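# Regrip a hanging spanner in one hand to match goal

## Task

The spanner starts dangling from the hand, pinched by the tip of its handle between thumb and index finger. Rotate and shift it using only this hand so that its orientation in the hand and the spot on the handle where it is held both match the two goal pictures. The wrist camera, its bracket and the arm's last link count as the hand. The task fails if the spanner touches anything else or leaves the hand. To finish, keep it motionless and firmly held for a moment, with the palm pointing straight down and no hand motor reporting "moving", then declare the job done.

## Robot and tools

ROBOT. One six-joint arm carrying a five-fingered right hand, a wrist camera and a fixed bracket on the little-finger side of the wrist. The bracket stands 0.03 m beyond the hand point along +y and reaches 0.11 m from it across the palm, so it can strike things. Cameras: cam_high (896x504), cam_low (896x504), cam_wrist (616x616). Pictures arrive in that order.

FRAMES. Scene frame: origin on the table surface below the arm base, +z up, +y to the left when facing along +x. Hand point: a spot 0.05 m in front of the palm where index pad and thumb tip meet in a pinch. Its +z runs along the straightened fingers, +y points out of the palm, +x crosses the palm toward the little finger. "Palm straight down" means hand +y aligned with scene -z. Straight fingers extend 0.06-0.07 m past the point along +z. Rotating the hand, especially about x or y, shifts the point slightly.

execute_actions. Argument "actions": a list holding zero or one item; optional "pictures" (true/false). An empty list just reports the state. An item with "rows" (1 to 15 rows) and "steps" (1-15, default 15) is a motion; each row lasts one step of 1/30 s and the final row repeats to fill the steps. An item with only "steps" (up to 300) is a wait, counted from the previous result, so composing your reply uses up part of it. A refused call moves nothing.

ROW: 14 numbers, each in [-1, 1], for the single arm: dx, dy, dz, rx, ry, rz, little, ring, middle, index, thumb_bend, thumb_turn, force_limit, speed.
- dx..rz are an offset, not a pose, expressed in the hand point's own axes. The reference is the hand point pose printed in the latest result that shows it (before any such result, and for later calls inside one reply, the pose at the moment the action begins). Every row is counted from that same reference, not from the preceding row. 1.0 equals 0.6 m for dx, dy, dz and 180 degrees for the rotation vector rx, ry, rz. All zeros pulls the hand back to the reference; it does not hold still.
- Each step the commanded pose is clipped to 100 mm and 16 degrees from the measured pose; after the action the arm continues only to the last clipped pose. Arm commands lag about 0.17 s. Position wins over orientation if both cannot be met.
- little, ring, middle, index: absolute finger targets, +1 straight, -1 curled into the palm. thumb_bend: +1 straight, -1 fully bent. thumb_turn: +1 alongside the palm, -1 opposite the fingers. A pinch sits near index -0.22, thumb_bend -0.75, thumb_turn -0.57.
- force_limit: fingertip load that halts a closing motor, linear from about 0 N at -1 to 10 N at +1 (15 N for both thumb motors). It never stops an opening motor.
- speed: -1 is nearly still, +1 is full speed (whole travel in 0.6 s). Close at -0.9 or lower for a gentle grip, since fast fingers overshoot the limit.

HAND BEHAVIOUR. A motor only starts if its target changes (0.01 or more always counts). It runs until it reaches the target or, while closing, the force limit, then locks; a lock resists at least 15 N and larger loads can shove the finger. A blocked motor reads "moving" for the duration the move would have taken, then "stalled". Resending identical numbers keeps a grip. To tighten, raise force_limit and send a target more closed than hand_measured; to loosen, send a target more open than hand_measured. New force_limit or speed affects a running motor but does not restart a stopped one. A finger does not follow an object that slips away.

move. "target": one 14-number row, offsets measured as above. Optional "speed" in m/s (0.002-0.5, default 0.25; rotation capped at twice that in rad/s) and "stop_force" in N (13-80, not allowed in the first 0.2 s), which ends the path when push against the motion rises by that amount, then backs off two steps. It measures along the line to the target in the starting hand axes, so it is unreliable on turning moves; omit it when pulling away from contact. The straight path lasts 0.5-10 s and ignores obstacles; the hand values are sent at its start. The result adds a "move:" line (done, off_target, moving, held, fault, contact) with limits such as paced or held, plus distance to target.

wait: "seconds" 0-10, sends nothing new. zoom_image: "camera" and "region" [x0, y0, x1, y1] in pixels from the top-left, at most 504x504. show_instructions: no arguments, returns the reference pictures. finished_scene: "scene" (this is 1); it ends and grades the scene irreversibly.

RESULTS. State line: end_effector_position (m) and end_effector_quat_wxyz in the scene frame, plus velocities. "Wrist force"/"Wrist torque" [x y z] along the hand axes; constant offset up to about 5.5 N, noise up to 3.4 N, saturation near 100 N; "no reading" is normal at first. hand_measured, hand_stopped_by (moving, target, force, stalled, fault) and hand_load_n list six values in motor order; load is positive when the finger is pushed open, and loads dropping to about 0 signal a lost grip. hand_force_limit and hand_speed echo the settings. "Hand target" shows where the controller drives the hand point. HELD marks steps not sent; "pose unreachable" means the clearance check altered or blocked the command. The simulation keeps running while a reply is written.

AVOID. Do not let the spanner touch the table or anything but the hand, and do not drop it. Never knock items off the table. A 150 N outside force, or joint torque at its limit (pan and lift 300, elbow 136, wrists 49.1 N m, held weight included), stops the arm for 10 s. The arm is stiff: pressing even slightly past contact can fault. Motors warn at 70 C (MOTOR HOT) and brake at 85 C. Move smoothly and finish with a firm, non-moving grip.

Each tool is called after "Emit:" by a JSON object that holds its "method" and its "body", one argument or row to a line.

Reference images:

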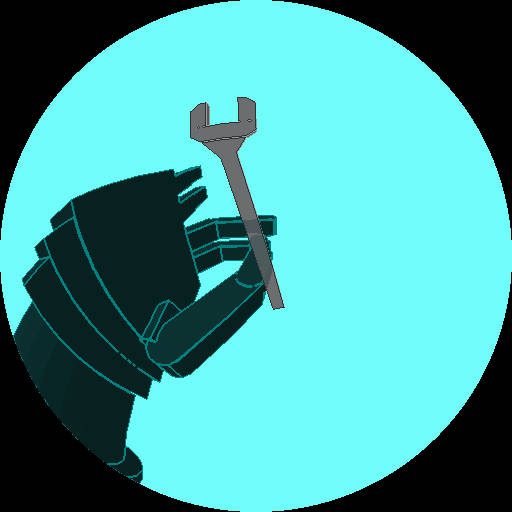

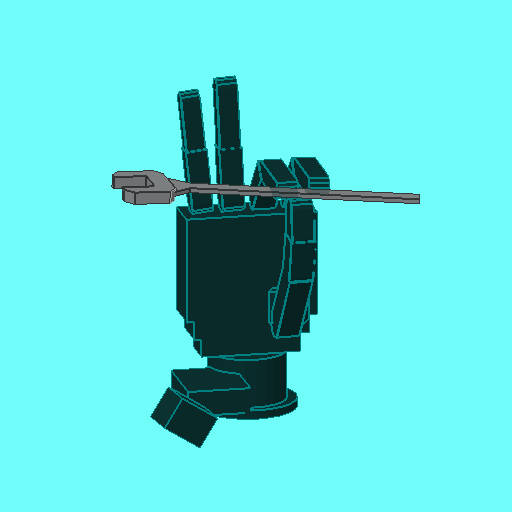

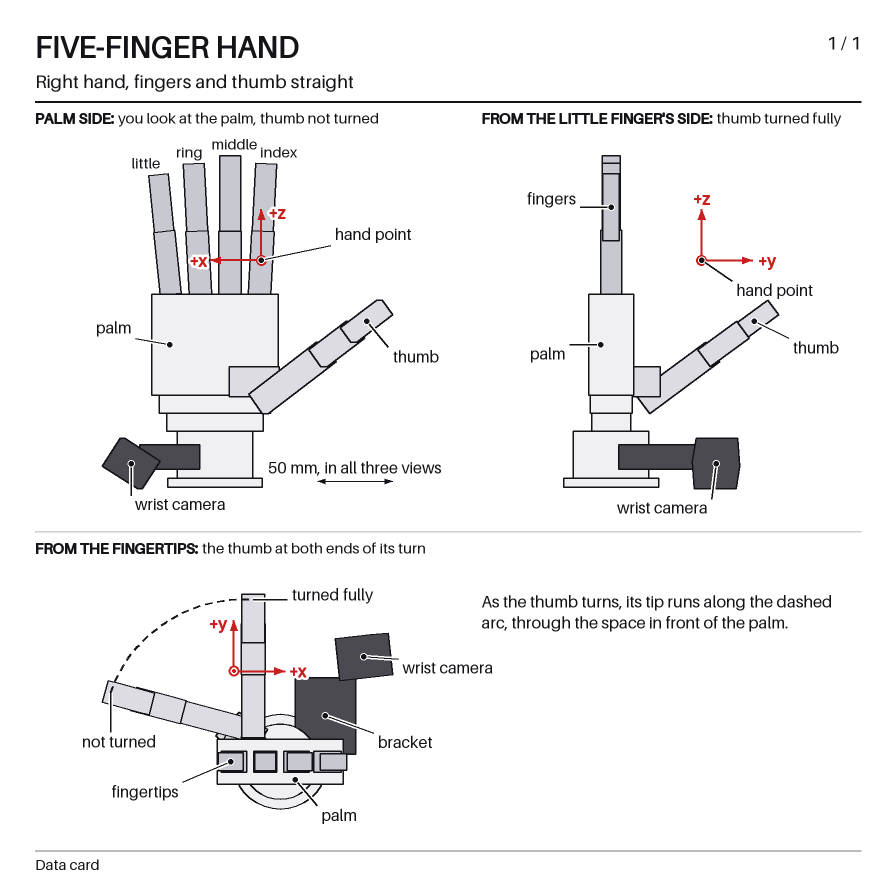

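## Session

I'll start by looking at the current state.

Emit:
{"method": "execute_actions", "body": {
  "actions": []
}}

Scene clock: 0.00 s of 6000.00 s.
end_effector_position=(+0.7079, -0.0586, +0.3432) hand_measured=(+1.000, +1.000, +1.000, -0.180, -0.750, -0.570) hand_load_n=(+0.0, +0.0, +0.0, +6.5, +1.0, +0.0) hand_stopped_by=(target, target, target, target, target, target) hand_force_limit=0.00 hand_speed=-0.80 end_effector_quat_wxyz=(+0.451, -0.453, +0.540, -0.548) end_effector_velocity=(+0.000, -0.001, -0.002) end_effector_angular_velocity=(+0.002, +0.002, -0.001)
Joint positions: [-0.527 -1.265  2.44  -4.33  -1.265 -0.014]
Joint velocities: [-0.001  0.003  0.    -0.    -0.     0.   ]
Wrist force (N, on the end effector, along its own x y z axes, offset not removed): no reading
Wrist torque (N m, same axes, about the end effector's origin, offset not removed): no reading
Hand target: +0.708, -0.059, +0.343; +0.451, -0.453, +0.540, -0.548

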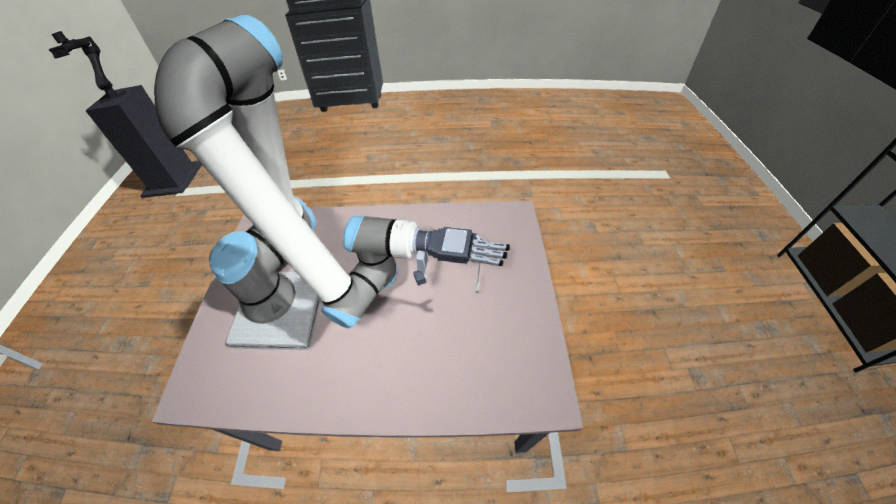

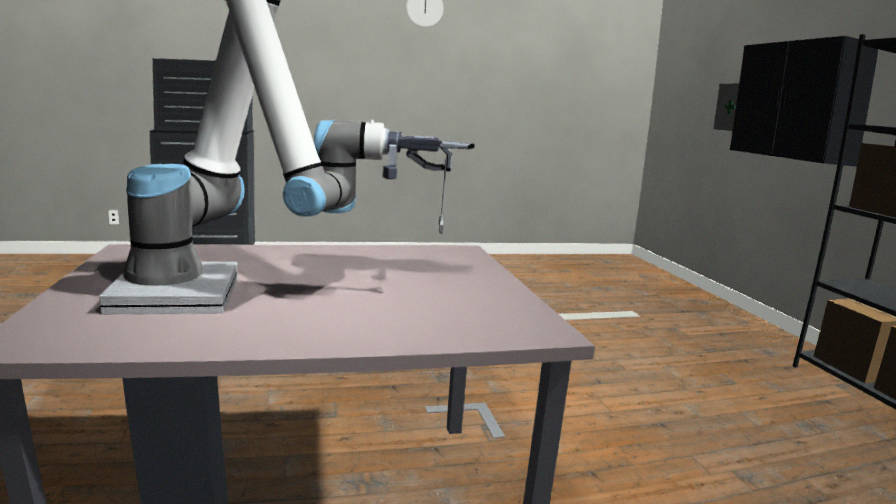

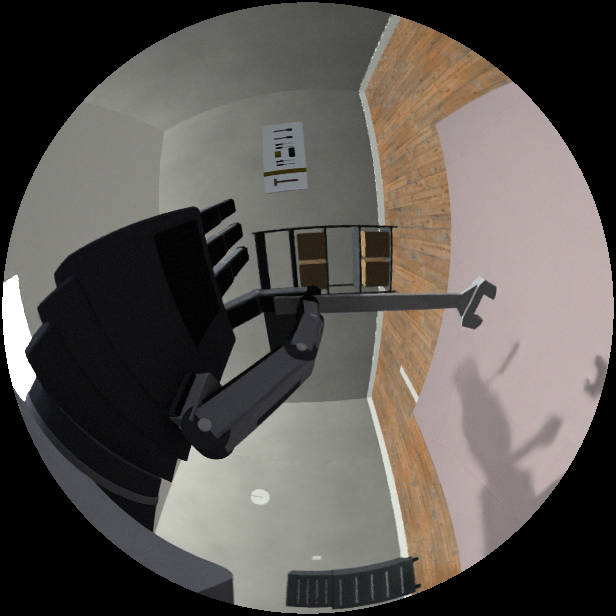

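Emit:
{"method": "move", "body": {
  "target": [0,0,0,0,0,0.25,1,1,1,-0.18,-0.75,-0.57,0,-0.8],
  "speed": 0.2
}}

Scene clock: 97.90 s of 6000.00 s.
end_effector_position=(+0.7079, -0.0585, +0.3431) hand_measured=(+1.000, +1.000, +1.000, -0.180, -0.748, -0.570) hand_load_n=(+0.0, +0.0, +0.0, +6.5, +1.5, -1.0) hand_stopped_by=(target, target, target, target, target, target) hand_force_limit=0.00 hand_speed=-0.80 end_effector_quat_wxyz=(+0.626, -0.212, +0.672, -0.333) end_effector_velocity=(+0.000, -0.001, -0.001) end_effector_angular_velocity=(+0.005, -0.001, -0.001)
Joint positions: [-0.607 -1.174  2.45  -4.431 -1.186  0.772]
Joint velocities: [-0.001  0.002 -0.    -0.002  0.     0.005]
Wrist force (N, on the end effector, along its own x y z axes, offset not removed): [5.9 -1.6 -1.3]
Wrist torque (N m, same axes, about the end effector's origin, offset not removed): [-0.10 -0.22 0.03]
Hand target: +0.708, -0.059, +0.343; +0.626, -0.212, +0.672, -0.333
Off the commanded pose: 0.000 m, 0 deg.
After step 90, 92.50 s passed at rest.
move: done

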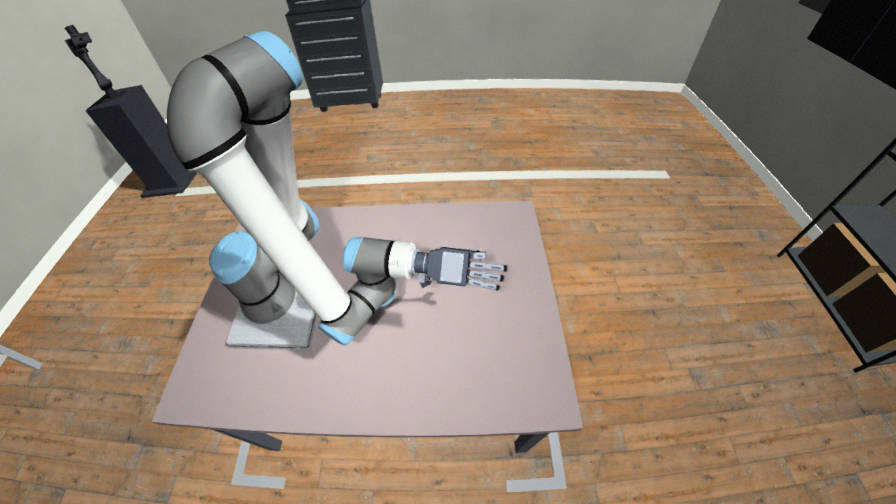

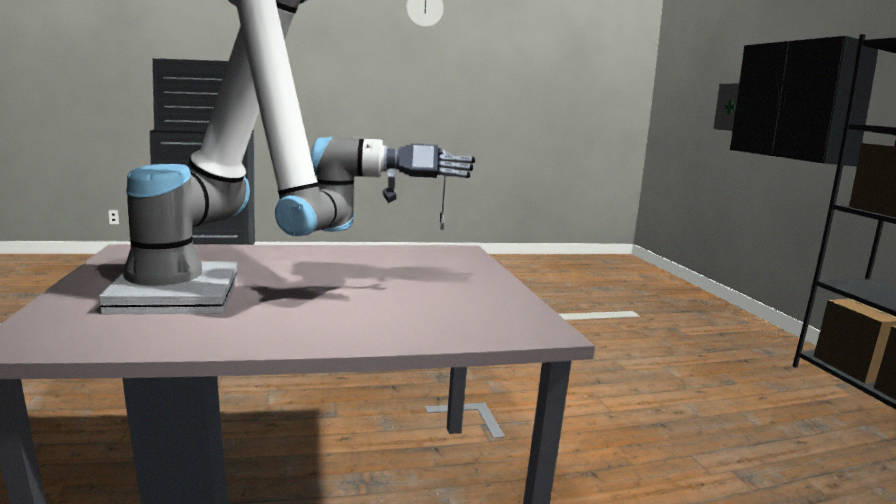

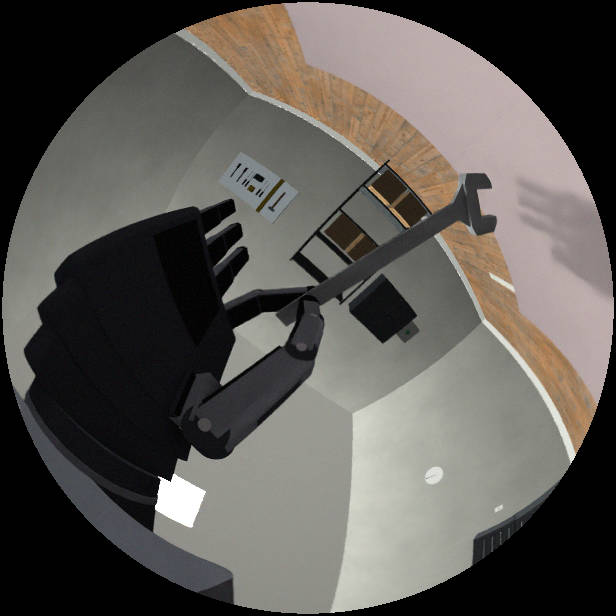

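Emit:
{"method": "move", "body": {
  "target": [0,0,0,0,0,0.33,1,1,1,-0.18,-0.75,-0.57,0,-0.8],
  "speed": 0.2
}}

Scene clock: 107.17 s of 6000.00 s.
end_effector_position=(+0.7078, -0.0586, +0.3432) hand_measured=(+1.000, +1.000, +1.000, -0.180, -0.750, -0.570) hand_load_n=(+0.0, +0.0, +0.0, +6.5, +0.5, -1.0) hand_stopped_by=(target, target, target, target, target, target) hand_force_limit=0.00 hand_speed=-0.80 end_effector_quat_wxyz=(+0.709, +0.149, +0.689, +0.020) end_effector_velocity=(+0.000, +0.001, -0.000) end_effector_angular_velocity=(+0.005, -0.001, +0.001)
Joint positions: [-0.577 -1.01   2.443 -4.589 -1.215  1.808]
Joint velocities: [ 0.002  0.002 -0.    -0.001 -0.001  0.005]
Wrist force (N, on the end effector, along its own x y z axes, offset not removed): [2.9 -3.2 2.2]
Wrist torque (N m, same axes, about the end effector's origin, offset not removed): [-0.35 0.15 -0.02]
Hand target: +0.708, -0.059, +0.343; +0.709, +0.149, +0.689, +0.021
Off the commanded pose: 0.000 m, 0 deg.
After step 90, 3.23 s passed at rest.
move: done

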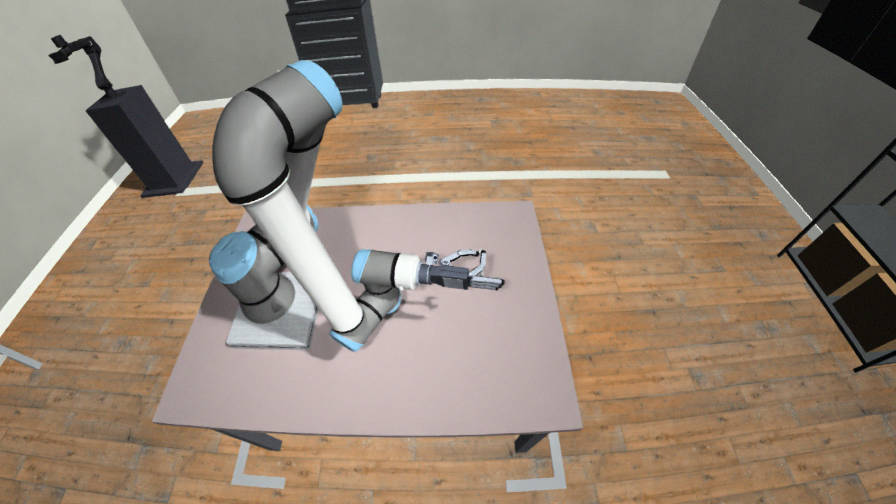

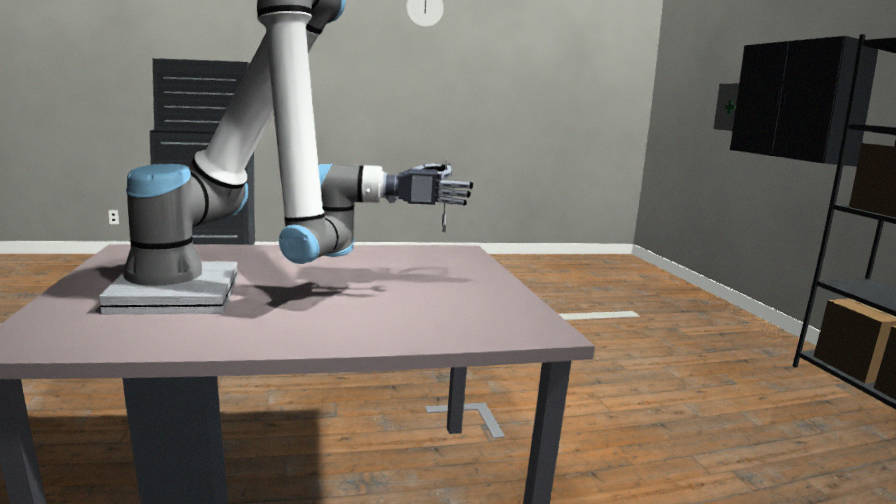

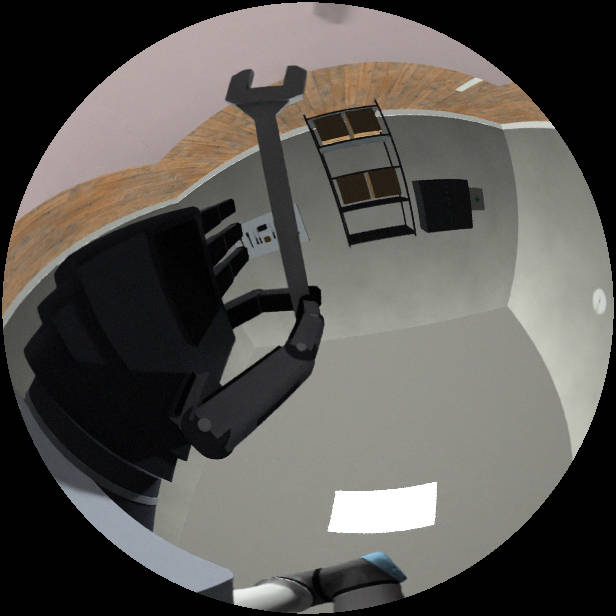

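Emit:
{"method": "move", "body": {
  "target": [-0.189,-0.094,0,0,0,0.42,1,1,1,-0.18,-0.75,-0.57,0,-0.8],
  "speed": 0.2
}}

Scene clock: 208.77 s of 6000.00 s.
end_effector_position=(+0.6923, -0.1389, +0.4397) hand_measured=(+1.000, +1.000, +1.000, -0.180, -0.750, -0.570) hand_load_n=(+0.0, +0.0, +0.0, +6.5, +0.5, -0.5) hand_stopped_by=(target, target, target, target, target, target) hand_force_limit=0.00 hand_speed=-0.80 end_effector_quat_wxyz=(+0.548, +0.540, +0.453, +0.451) end_effector_velocity=(-0.000, -0.001, +0.000) end_effector_angular_velocity=(+0.007, -0.001, -0.001)
Joint positions: [-0.578 -1.209  2.447 -4.393 -1.215  3.127]
Joint velocities: [-0.001 -0.001 -0.     0.001 -0.     0.007]
Wrist force (N, on the end effector, along its own x y z axes, offset not removed): [2.7 -2.0 -2.6]
Wrist torque (N m, same axes, about the end effector's origin, offset not removed): [0.20 0.06 -0.10]
Hand target: +0.692, -0.139, +0.440; +0.548, +0.540, +0.453, +0.451
Off the commanded pose: 0.000 m, 0 deg.
After step 90, 94.87 s passed at rest.
move: done

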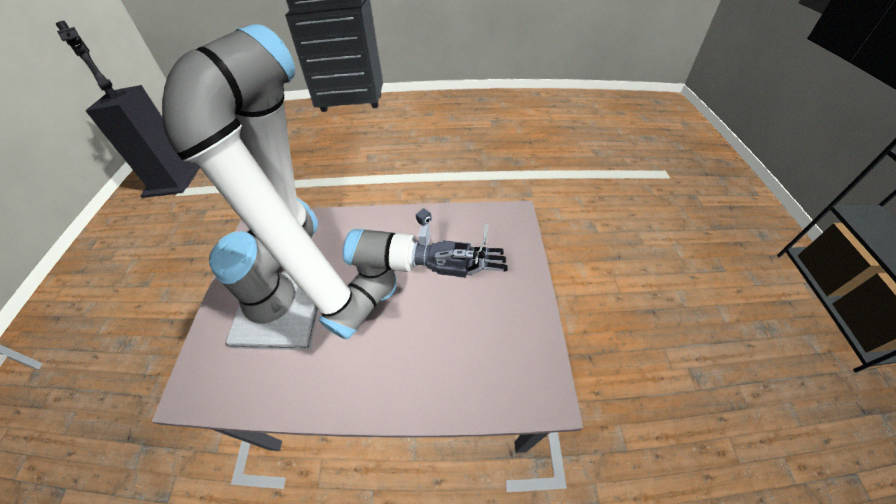

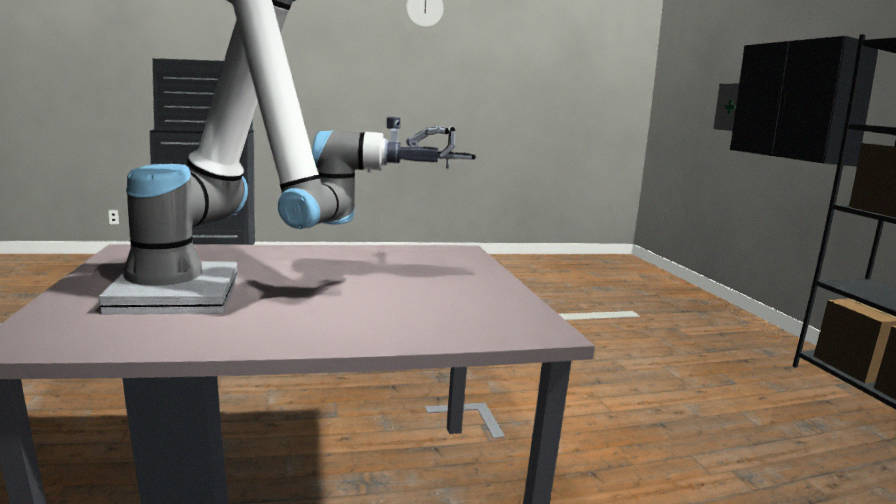

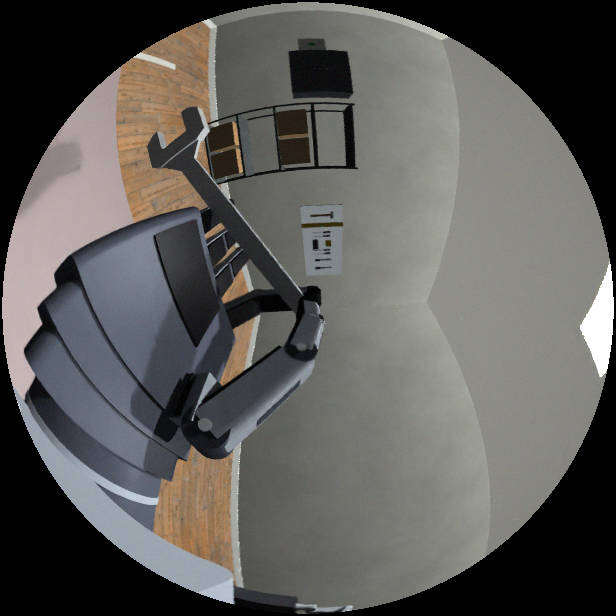

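Emit:
{"method": "move", "body": {
  "target": [-0.05,-0.153,0,0,0,0.5,1,1,1,-0.18,-0.75,-0.57,0,-0.8],
  "speed": 0.25
}}

Scene clock: 229.40 s of 6000.00 s.
end_effector_position=(+0.6872, -0.1694, +0.3483) hand_measured=(+1.000, +1.000, +1.000, -0.180, -0.750, -0.570) hand_load_n=(+0.0, +0.0, +0.0, +6.5, +0.5, -0.5) hand_stopped_by=(target, target, target, target, target, target) hand_force_limit=0.00 hand_speed=-0.80 end_effector_quat_wxyz=(+0.069, +0.702, -0.061, +0.706) end_effector_velocity=(-0.000, -0.001, -0.001) end_effector_angular_velocity=(+0.006, -0.001, -0.001)
Joint positions: [-0.579 -1.208  2.448 -4.395 -1.214  4.697]
Joint velocities: [-0.003  0.001  0.    -0.001  0.001  0.006]
Wrist force (N, on the end effector, along its own x y z axes, offset not removed): [-2.6 -2.4 0.2]
Wrist torque (N m, same axes, about the end effector's origin, offset not removed): [-0.16 0.55 -0.34]
Hand target: +0.687, -0.169, +0.348; +0.069, +0.702, -0.061, +0.706
Off the commanded pose: 0.000 m, 0 deg.
After step 90, 14.03 s passed at rest.
move: done

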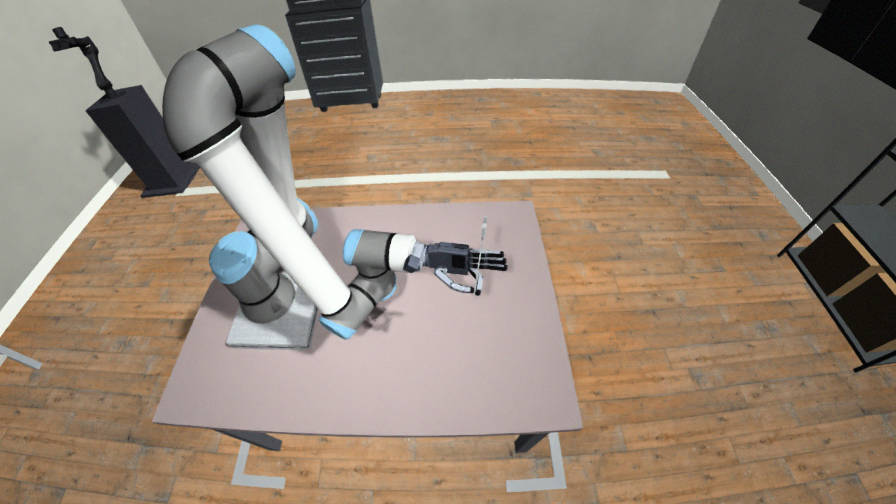

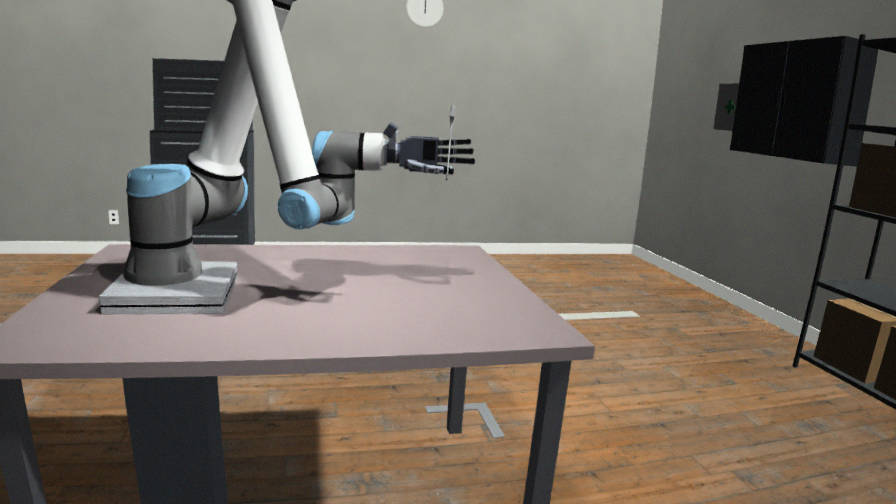

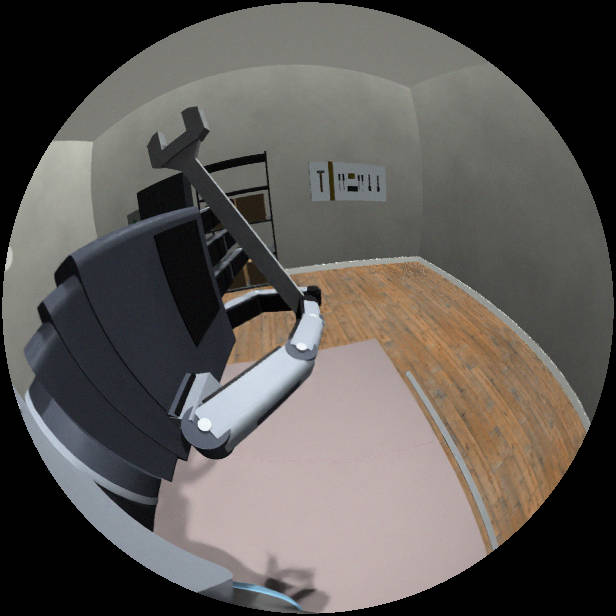

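Palm now faces the low camera. Let me zoom in for detail.

Emit:
{"method": "zoom_image", "body": {
  "camera": "cam_low",
  "region": [370, 90, 500, 200]
}}

Emit:
{"method": "zoom_image", "body": {
  "camera": "cam_wrist",
  "region": [200, 180, 400, 380]
}}

Region (370, 90, 500, 200) of cam_low's 896x504 image, scaled by 3.877, with more detail than that image has; it fills the top 426 rows of this view, and the rest is white.

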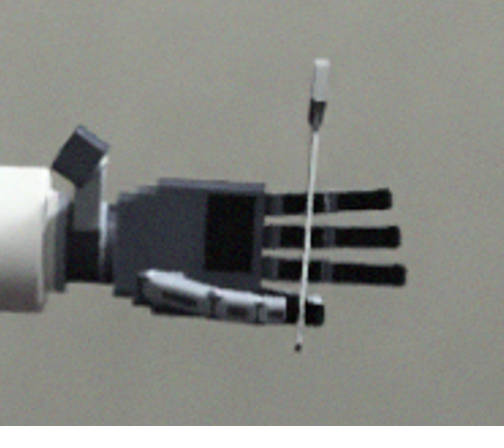

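Region (200, 180, 400, 380) of cam_wrist's 616x616 image, scaled by 2.520, with more detail than that image has.

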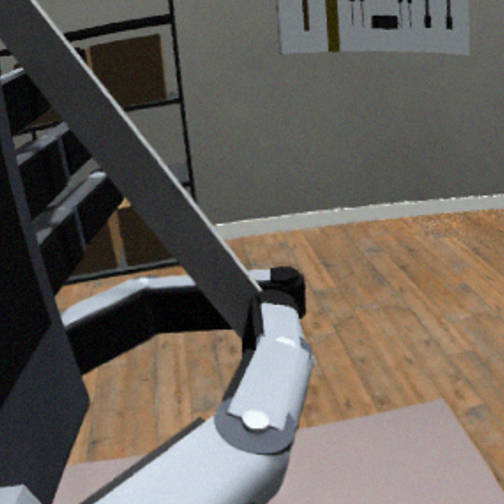

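Emit:
{"method": "execute_actions", "body": {
  "actions": [
    {"rows": [[0,0,0,0,0,0,1,1,1,-0.17,-0.75,-0.57,0,-0.8]], "steps": 10}
  ],
  "pictures": false
}}

Scene clock: 253.73 s of 6000.00 s.
end_effector_position=(+0.6872, -0.1695, +0.3483) hand_measured=(+1.000, +1.000, +1.000, -0.170, -0.750, -0.570) hand_load_n=(+0.0, +0.0, +0.0, +2.5, +0.5, +0.0) hand_stopped_by=(target, target, target, target, target, target) hand_force_limit=0.00 hand_speed=-0.80 end_effector_quat_wxyz=(+0.069, +0.702, -0.061, +0.706) end_effector_velocity=(+0.000, +0.001, +0.001) end_effector_angular_velocity=(-0.002, -0.001, +0.001)
Joint positions: [-0.579 -1.208  2.448 -4.395 -1.213  4.697]
Joint velocities: [ 0.001 -0.001 -0.    -0.     0.    -0.001]
Wrist force (N, on the end effector, along its own x y z axes, offset not removed): [1.6 -3.2 1.5]
Wrist torque (N m, same axes, about the end effector's origin, offset not removed): [-0.21 -0.10 0.10]
Hand target: +0.687, -0.169, +0.348; +0.069, +0.702, -0.061, +0.706
Off the commanded pose: 0.000 m, 0 deg.
Steps of this call (steps 1 to 90: nothing new was sent; then 21.00 s passed at rest; steps 91 to 100: all 10 steps of this action). Readings (end_effector_position | what the end effector reports):
91: (+0.6872, -0.1695, +0.3482) | hand_measured=(+1.000, +1.000, +1.000, -0.180, -0.750, -0.570) hand_load_n=(+0.0, +0.0, +0.0, +6.5, +0.5, -0.5) hand_stopped_by=(target, target, target, moving, target, target) hand_force_limit=0.00 hand_speed=-0.80
92: (+0.6872, -0.1695, +0.3482) | hand_measured=(+1.000, +1.000, +1.000, -0.180, -0.750, -0.570) hand_load_n=(+0.0, +0.0, +0.0, +6.5, +0.5, -0.5) hand_stopped_by=(target, target, target, moving, target, target) hand_force_limit=0.00 hand_speed=-0.80
94: (+0.6872, -0.1695, +0.3482) | hand_measured=(+1.000, +1.000, +1.000, -0.170, -0.750, -0.570) hand_load_n=(+0.0, +0.0, +0.0, +3.0, +0.5, +0.0) hand_stopped_by=(target, target, target, moving, target, target) hand_force_limit=0.00 hand_speed=-0.80
98: (+0.6872, -0.1695, +0.3482) | hand_measured=(+1.000, +1.000, +1.000, -0.170, -0.750, -0.570) hand_load_n=(+0.0, +0.0, +0.0, +2.5, +0.5, +0.0) hand_stopped_by=(target, target, target, target, target, target) hand_force_limit=0.00 hand_speed=-0.80
100: the state above

Emit:
{"method": "execute_actions", "body": {
  "actions": [
    {"rows": [[0,0,0,0,0,0,1,1,1,-0.16,-0.75,-0.57,0,-0.8],[0,0,0,0,0,0,1,1,1,-0.16,-0.75,-0.57,0,-0.8],[0,0,0,0,0,0,1,1,1,-0.172,-0.75,-0.57,0,-0.8]], "steps": 12}
  ]
}}

Scene clock: 276.93 s of 6000.00 s.
end_effector_position=(+0.6872, -0.1694, +0.3483) hand_measured=(+1.000, +1.000, +1.000, -0.170, -0.750, -0.570) hand_load_n=(+0.0, +0.0, +0.0, +3.0, +0.5, +0.0) hand_stopped_by=(target, target, target, target, target, target) hand_force_limit=0.00 hand_speed=-0.80 end_effector_quat_wxyz=(+0.069, +0.702, -0.061, +0.706) end_effector_velocity=(+0.000, -0.000, -0.000) end_effector_angular_velocity=(+0.001, +0.000, +0.000)
Joint positions: [-0.579 -1.208  2.448 -4.395 -1.214  4.697]
Joint velocities: [-0.     0.     0.    -0.     0.     0.001]
Wrist force (N, on the end effector, along its own x y z axes, offset not removed): [-0.5 -2.9 2.9]
Wrist torque (N m, same axes, about the end effector's origin, offset not removed): [-0.35 0.28 -0.11]
Hand target: +0.687, -0.169, +0.348; +0.069, +0.702, -0.061, +0.706
Off the commanded pose: 0.000 m, 0 deg.
Steps of this call (steps 1 to 90: nothing new was sent; then 19.80 s passed at rest; steps 91 to 102: all 12 steps of this action). Readings (end_effector_position | what the end effector reports):
91: (+0.6872, -0.1694, +0.3483) | hand_measured=(+1.000, +1.000, +1.000, -0.170, -0.750, -0.570) hand_load_n=(+0.0, +0.0, +0.0, +2.5, +0.5, +0.0) hand_stopped_by=(target, target, target, moving, target, target) hand_force_limit=0.00 hand_speed=-0.80
92: (+0.6872, -0.1694, +0.3483) | hand_measured=(+1.000, +1.000, +1.000, -0.170, -0.750, -0.570) hand_load_n=(+0.0, +0.0, +0.0, +2.5, +0.5, +0.0) hand_stopped_by=(target, target, target, moving, target, target) hand_force_limit=0.00 hand_speed=-0.80
94: (+0.6872, -0.1694, +0.3483) | hand_measured=(+1.000, +1.000, +1.000, -0.172, -0.750, -0.570) hand_load_n=(+0.0, +0.0, +0.0, +3.0, +0.5, +0.0) hand_stopped_by=(target, target, target, moving, target, target) hand_force_limit=0.00 hand_speed=-0.80
98: (+0.6872, -0.1694, +0.3483) | hand_measured=(+1.000, +1.000, +1.000, -0.172, -0.750, -0.570) hand_load_n=(+0.0, +0.0, +0.0, +3.0, +0.5, +0.0) hand_stopped_by=(target, target, target, target, target, target) hand_force_limit=0.00 hand_speed=-0.80
102: the state above

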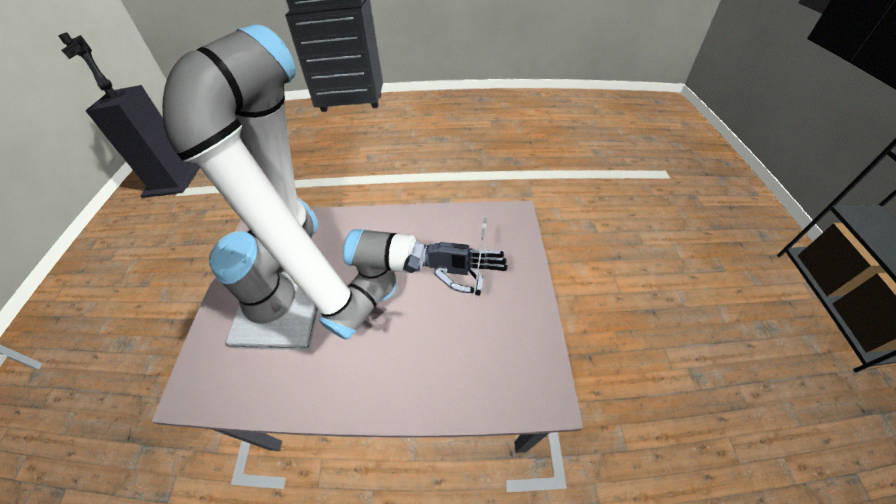

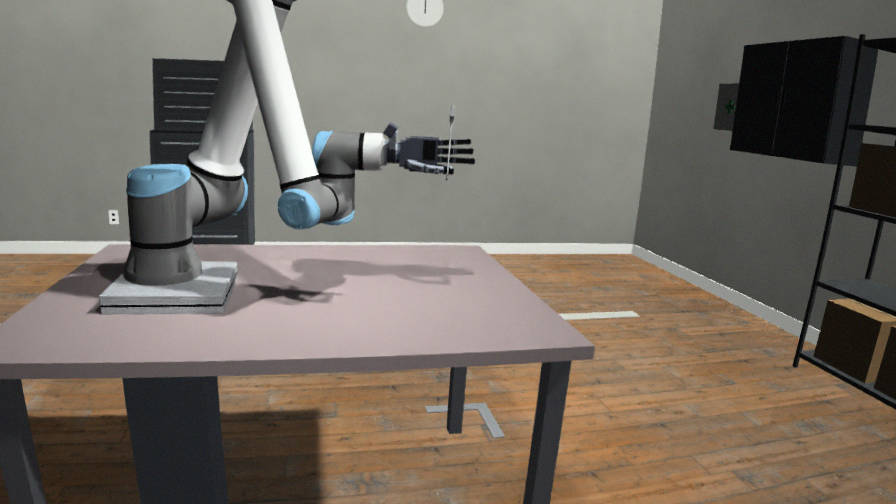

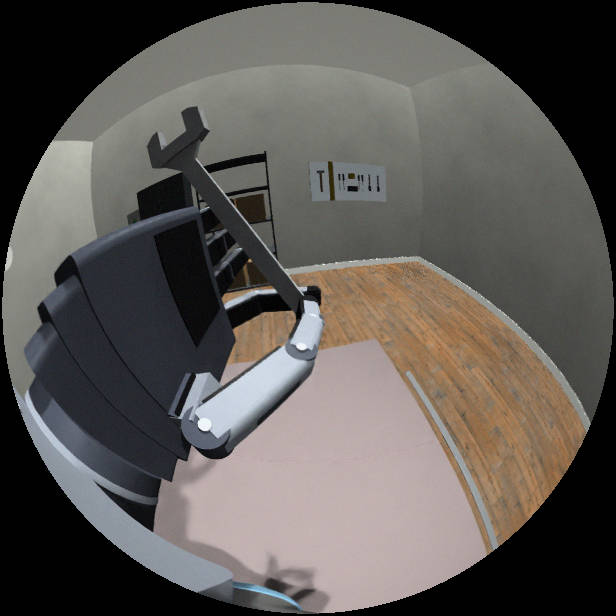

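Emit:
{"method": "execute_actions", "body": {
  "actions": [
    {"rows": [[0,0,0,0,0,0,1,1,1,-0.15,-0.75,-0.57,0,-0.8],[0,0,0,0,0,0,1,1,1,-0.15,-0.75,-0.57,0,-0.8],[0,0,0,0,0,0,1,1,1,-0.15,-0.75,-0.57,0,-0.8],[0,0,0,0,0,0,1,1,1,-0.15,-0.75,-0.57,0,-0.95],[0,0,0,0,0,0,1,1,1,-0.172,-0.75,-0.57,0,-0.8]], "steps": 12}
  ]
}}

Scene clock: 290.50 s of 6000.00 s.
end_effector_position=(+0.6872, -0.1695, +0.3483) hand_measured=(+1.000, +1.000, +1.000, -0.170, -0.750, -0.570) hand_load_n=(+0.0, +0.0, +0.0, +2.5, +1.5, +0.5) hand_stopped_by=(target, target, target, target, target, target) hand_force_limit=0.00 hand_speed=-0.80 end_effector_quat_wxyz=(+0.069, +0.702, -0.061, +0.706) end_effector_velocity=(+0.000, -0.000, -0.001) end_effector_angular_velocity=(+0.000, +0.001, -0.000)
Joint positions: [-0.579 -1.208  2.448 -4.395 -1.213  4.697]
Joint velocities: [-0.     0.001  0.    -0.     0.    -0.   ]
Wrist force (N, on the end effector, along its own x y z axes, offset not removed): [-0.8 -0.7 1.7]
Wrist torque (N m, same axes, about the end effector's origin, offset not removed): [0.12 0.31 -0.04]
Hand target: +0.687, -0.169, +0.348; +0.069, +0.702, -0.061, +0.706
Off the commanded pose: 0.000 m, 0 deg.
Steps of this call (steps 1 to 90: nothing new was sent; then 10.17 s passed at rest; steps 91 to 102: all 12 steps of this action). Readings (end_effector_position | what the end effector reports):
91: (+0.6872, -0.1695, +0.3483) | hand_measured=(+1.000, +1.000, +1.000, -0.170, -0.750, -0.570) hand_load_n=(+0.0, +0.0, +0.0, +3.0, +0.5, +0.0) hand_stopped_by=(target, target, target, moving, target, target) hand_force_limit=0.00 hand_speed=-0.80
92: (+0.6872, -0.1695, +0.3483) | hand_measured=(+1.000, +1.000, +1.000, -0.170, -0.750, -0.570) hand_load_n=(+0.0, +0.0, +0.0, +3.0, +0.5, +0.0) hand_stopped_by=(target, target, target, moving, target, target) hand_force_limit=0.00 hand_speed=-0.80
94: (+0.6872, -0.1695, +0.3483) | hand_measured=(+1.000, +1.000, +1.000, -0.162, -0.750, -0.570) hand_load_n=(+0.0, +0.0, +0.0, +0.0, +0.0, +0.0) hand_stopped_by=(target, target, target, moving, target, target) hand_force_limit=0.00 hand_speed=-0.95
98: (+0.6872, -0.1695, +0.3483) | hand_measured=(+1.000, +1.000, +1.000, -0.172, -0.750, -0.570) hand_load_n=(+0.0, +0.0, +0.0, +3.0, +1.5, +0.5) hand_stopped_by=(target, target, target, moving, target, target) hand_force_limit=0.00 hand_speed=-0.80
102: the state above

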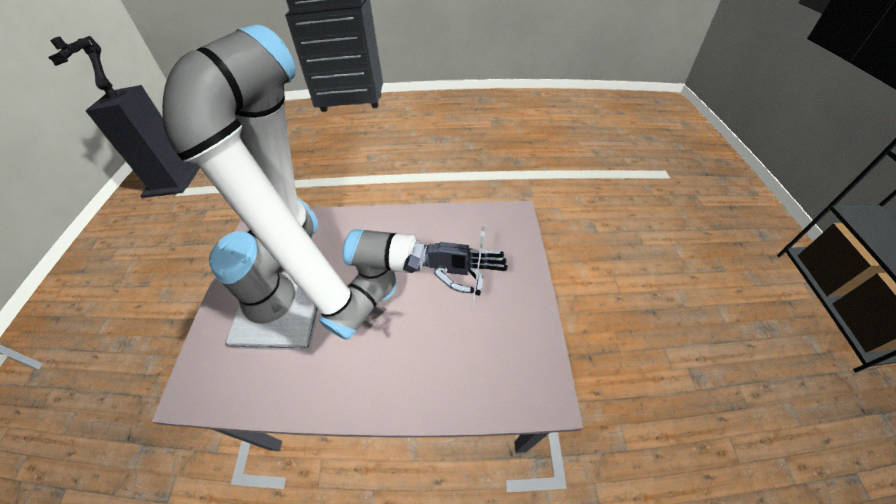

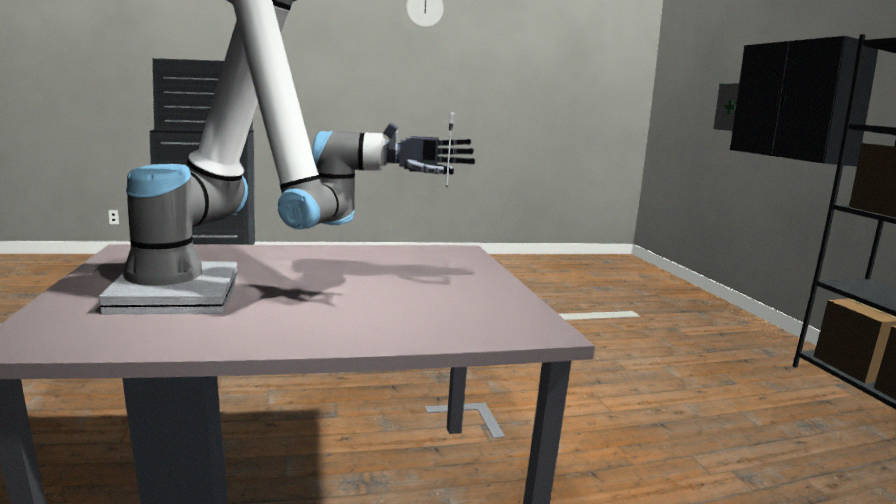

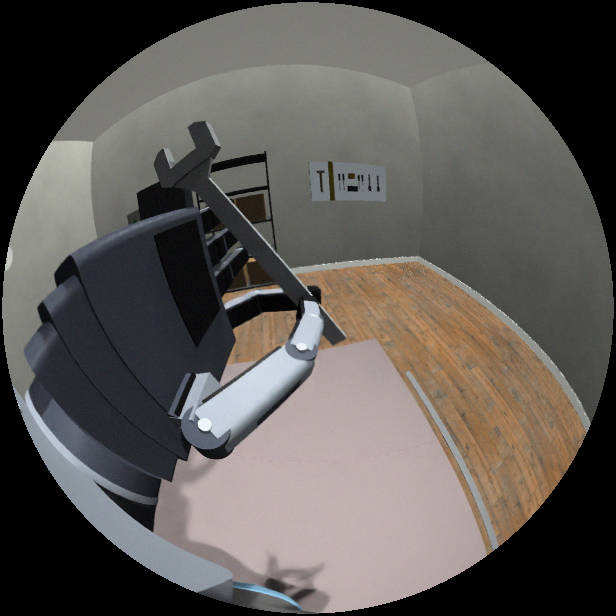

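Emit:
{"method": "zoom_image", "body": {
  "camera": "cam_low",
  "region": [370, 90, 500, 200]
}}

Emit:
{"method": "zoom_image", "body": {
  "camera": "cam_wrist",
  "region": [140, 110, 400, 370]
}}

Region (370, 90, 500, 200) of cam_low's 896x504 image, scaled by 3.877, with more detail than that image has; it fills the top 426 rows of this view, and the rest is white.

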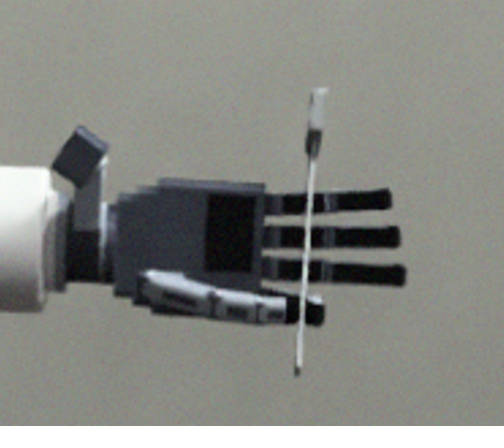

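Region (140, 110, 400, 370) of cam_wrist's 616x616 image, scaled by 1.938, with more detail than that image has.

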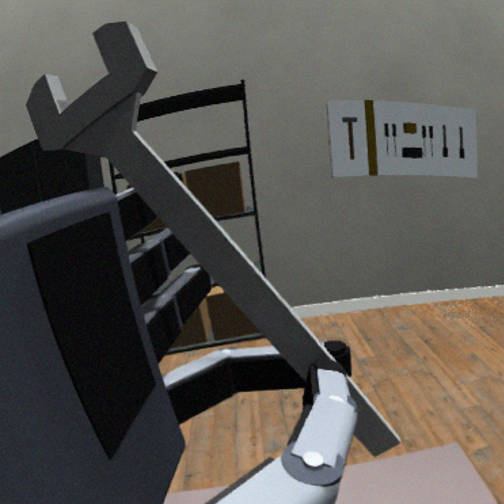

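Emit:
{"method": "move", "body": {
  "target": [-0.029,-0.021,0,0,0,0.1,0.5,1,1,-0.182,-0.75,-0.57,0.4,-0.8],
  "speed": 0.15
}}

Scene clock: 364.70 s of 6000.00 s.
end_effector_position=(+0.6896, -0.1573, +0.3307) hand_measured=(+0.500, +1.000, +1.000, -0.180, -0.748, -0.570) hand_load_n=(+0.0, +0.0, +0.0, +6.5, +2.5, +0.5) hand_stopped_by=(target, target, target, target, target, target) hand_force_limit=0.40 hand_speed=-0.80 end_effector_quat_wxyz=(-0.042, +0.684, -0.170, +0.708) end_effector_velocity=(+0.000, +0.000, -0.000) end_effector_angular_velocity=(+0.001, +0.000, +0.000)
Joint positions: [-0.579 -1.207  2.448 -4.396 -1.214  5.011]
Joint velocities: [ 0.     0.001 -0.    -0.    -0.     0.001]
Wrist force (N, on the end effector, along its own x y z axes, offset not removed): [-3.5 -0.1 3.0]
Wrist torque (N m, same axes, about the end effector's origin, offset not removed): [0.06 0.73 -0.10]
Hand target: +0.690, -0.157, +0.331; -0.042, +0.684, -0.170, +0.708
Off the commanded pose: 0.000 m, 0 deg.
After step 90, 69.43 s passed at rest.
move: done

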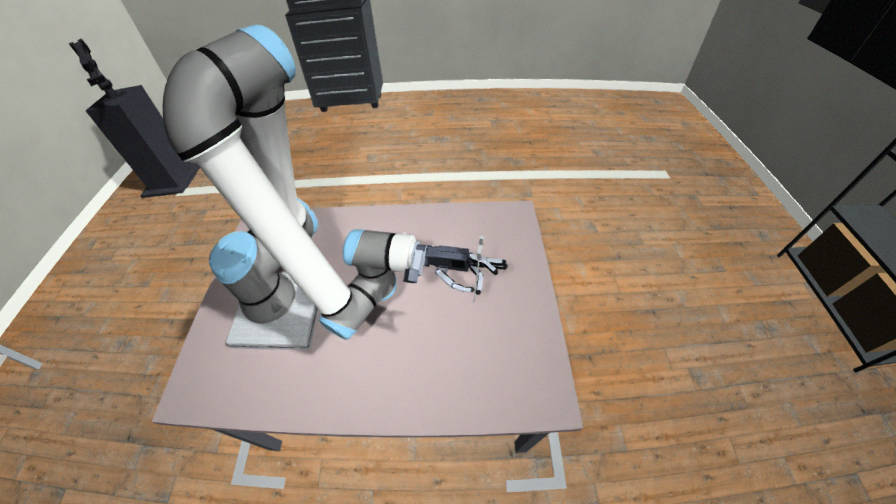

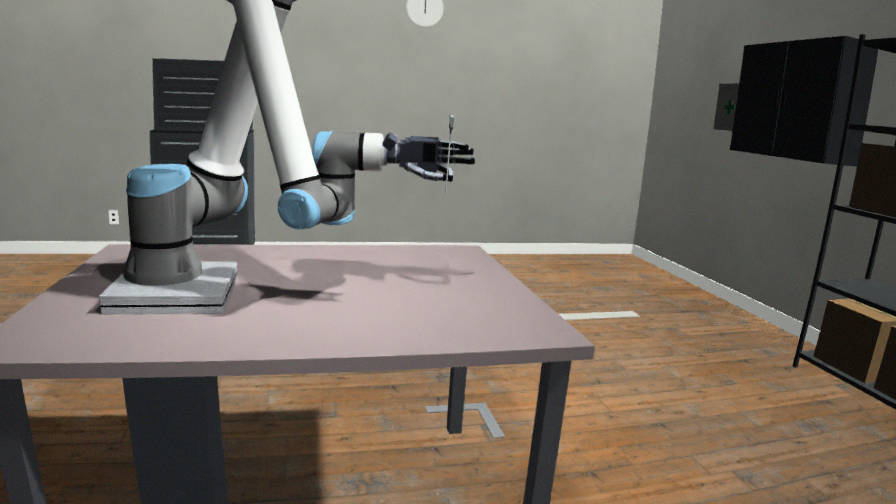

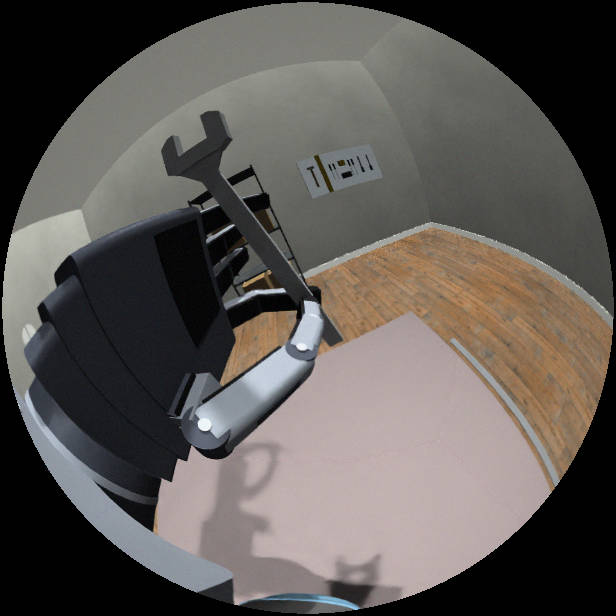

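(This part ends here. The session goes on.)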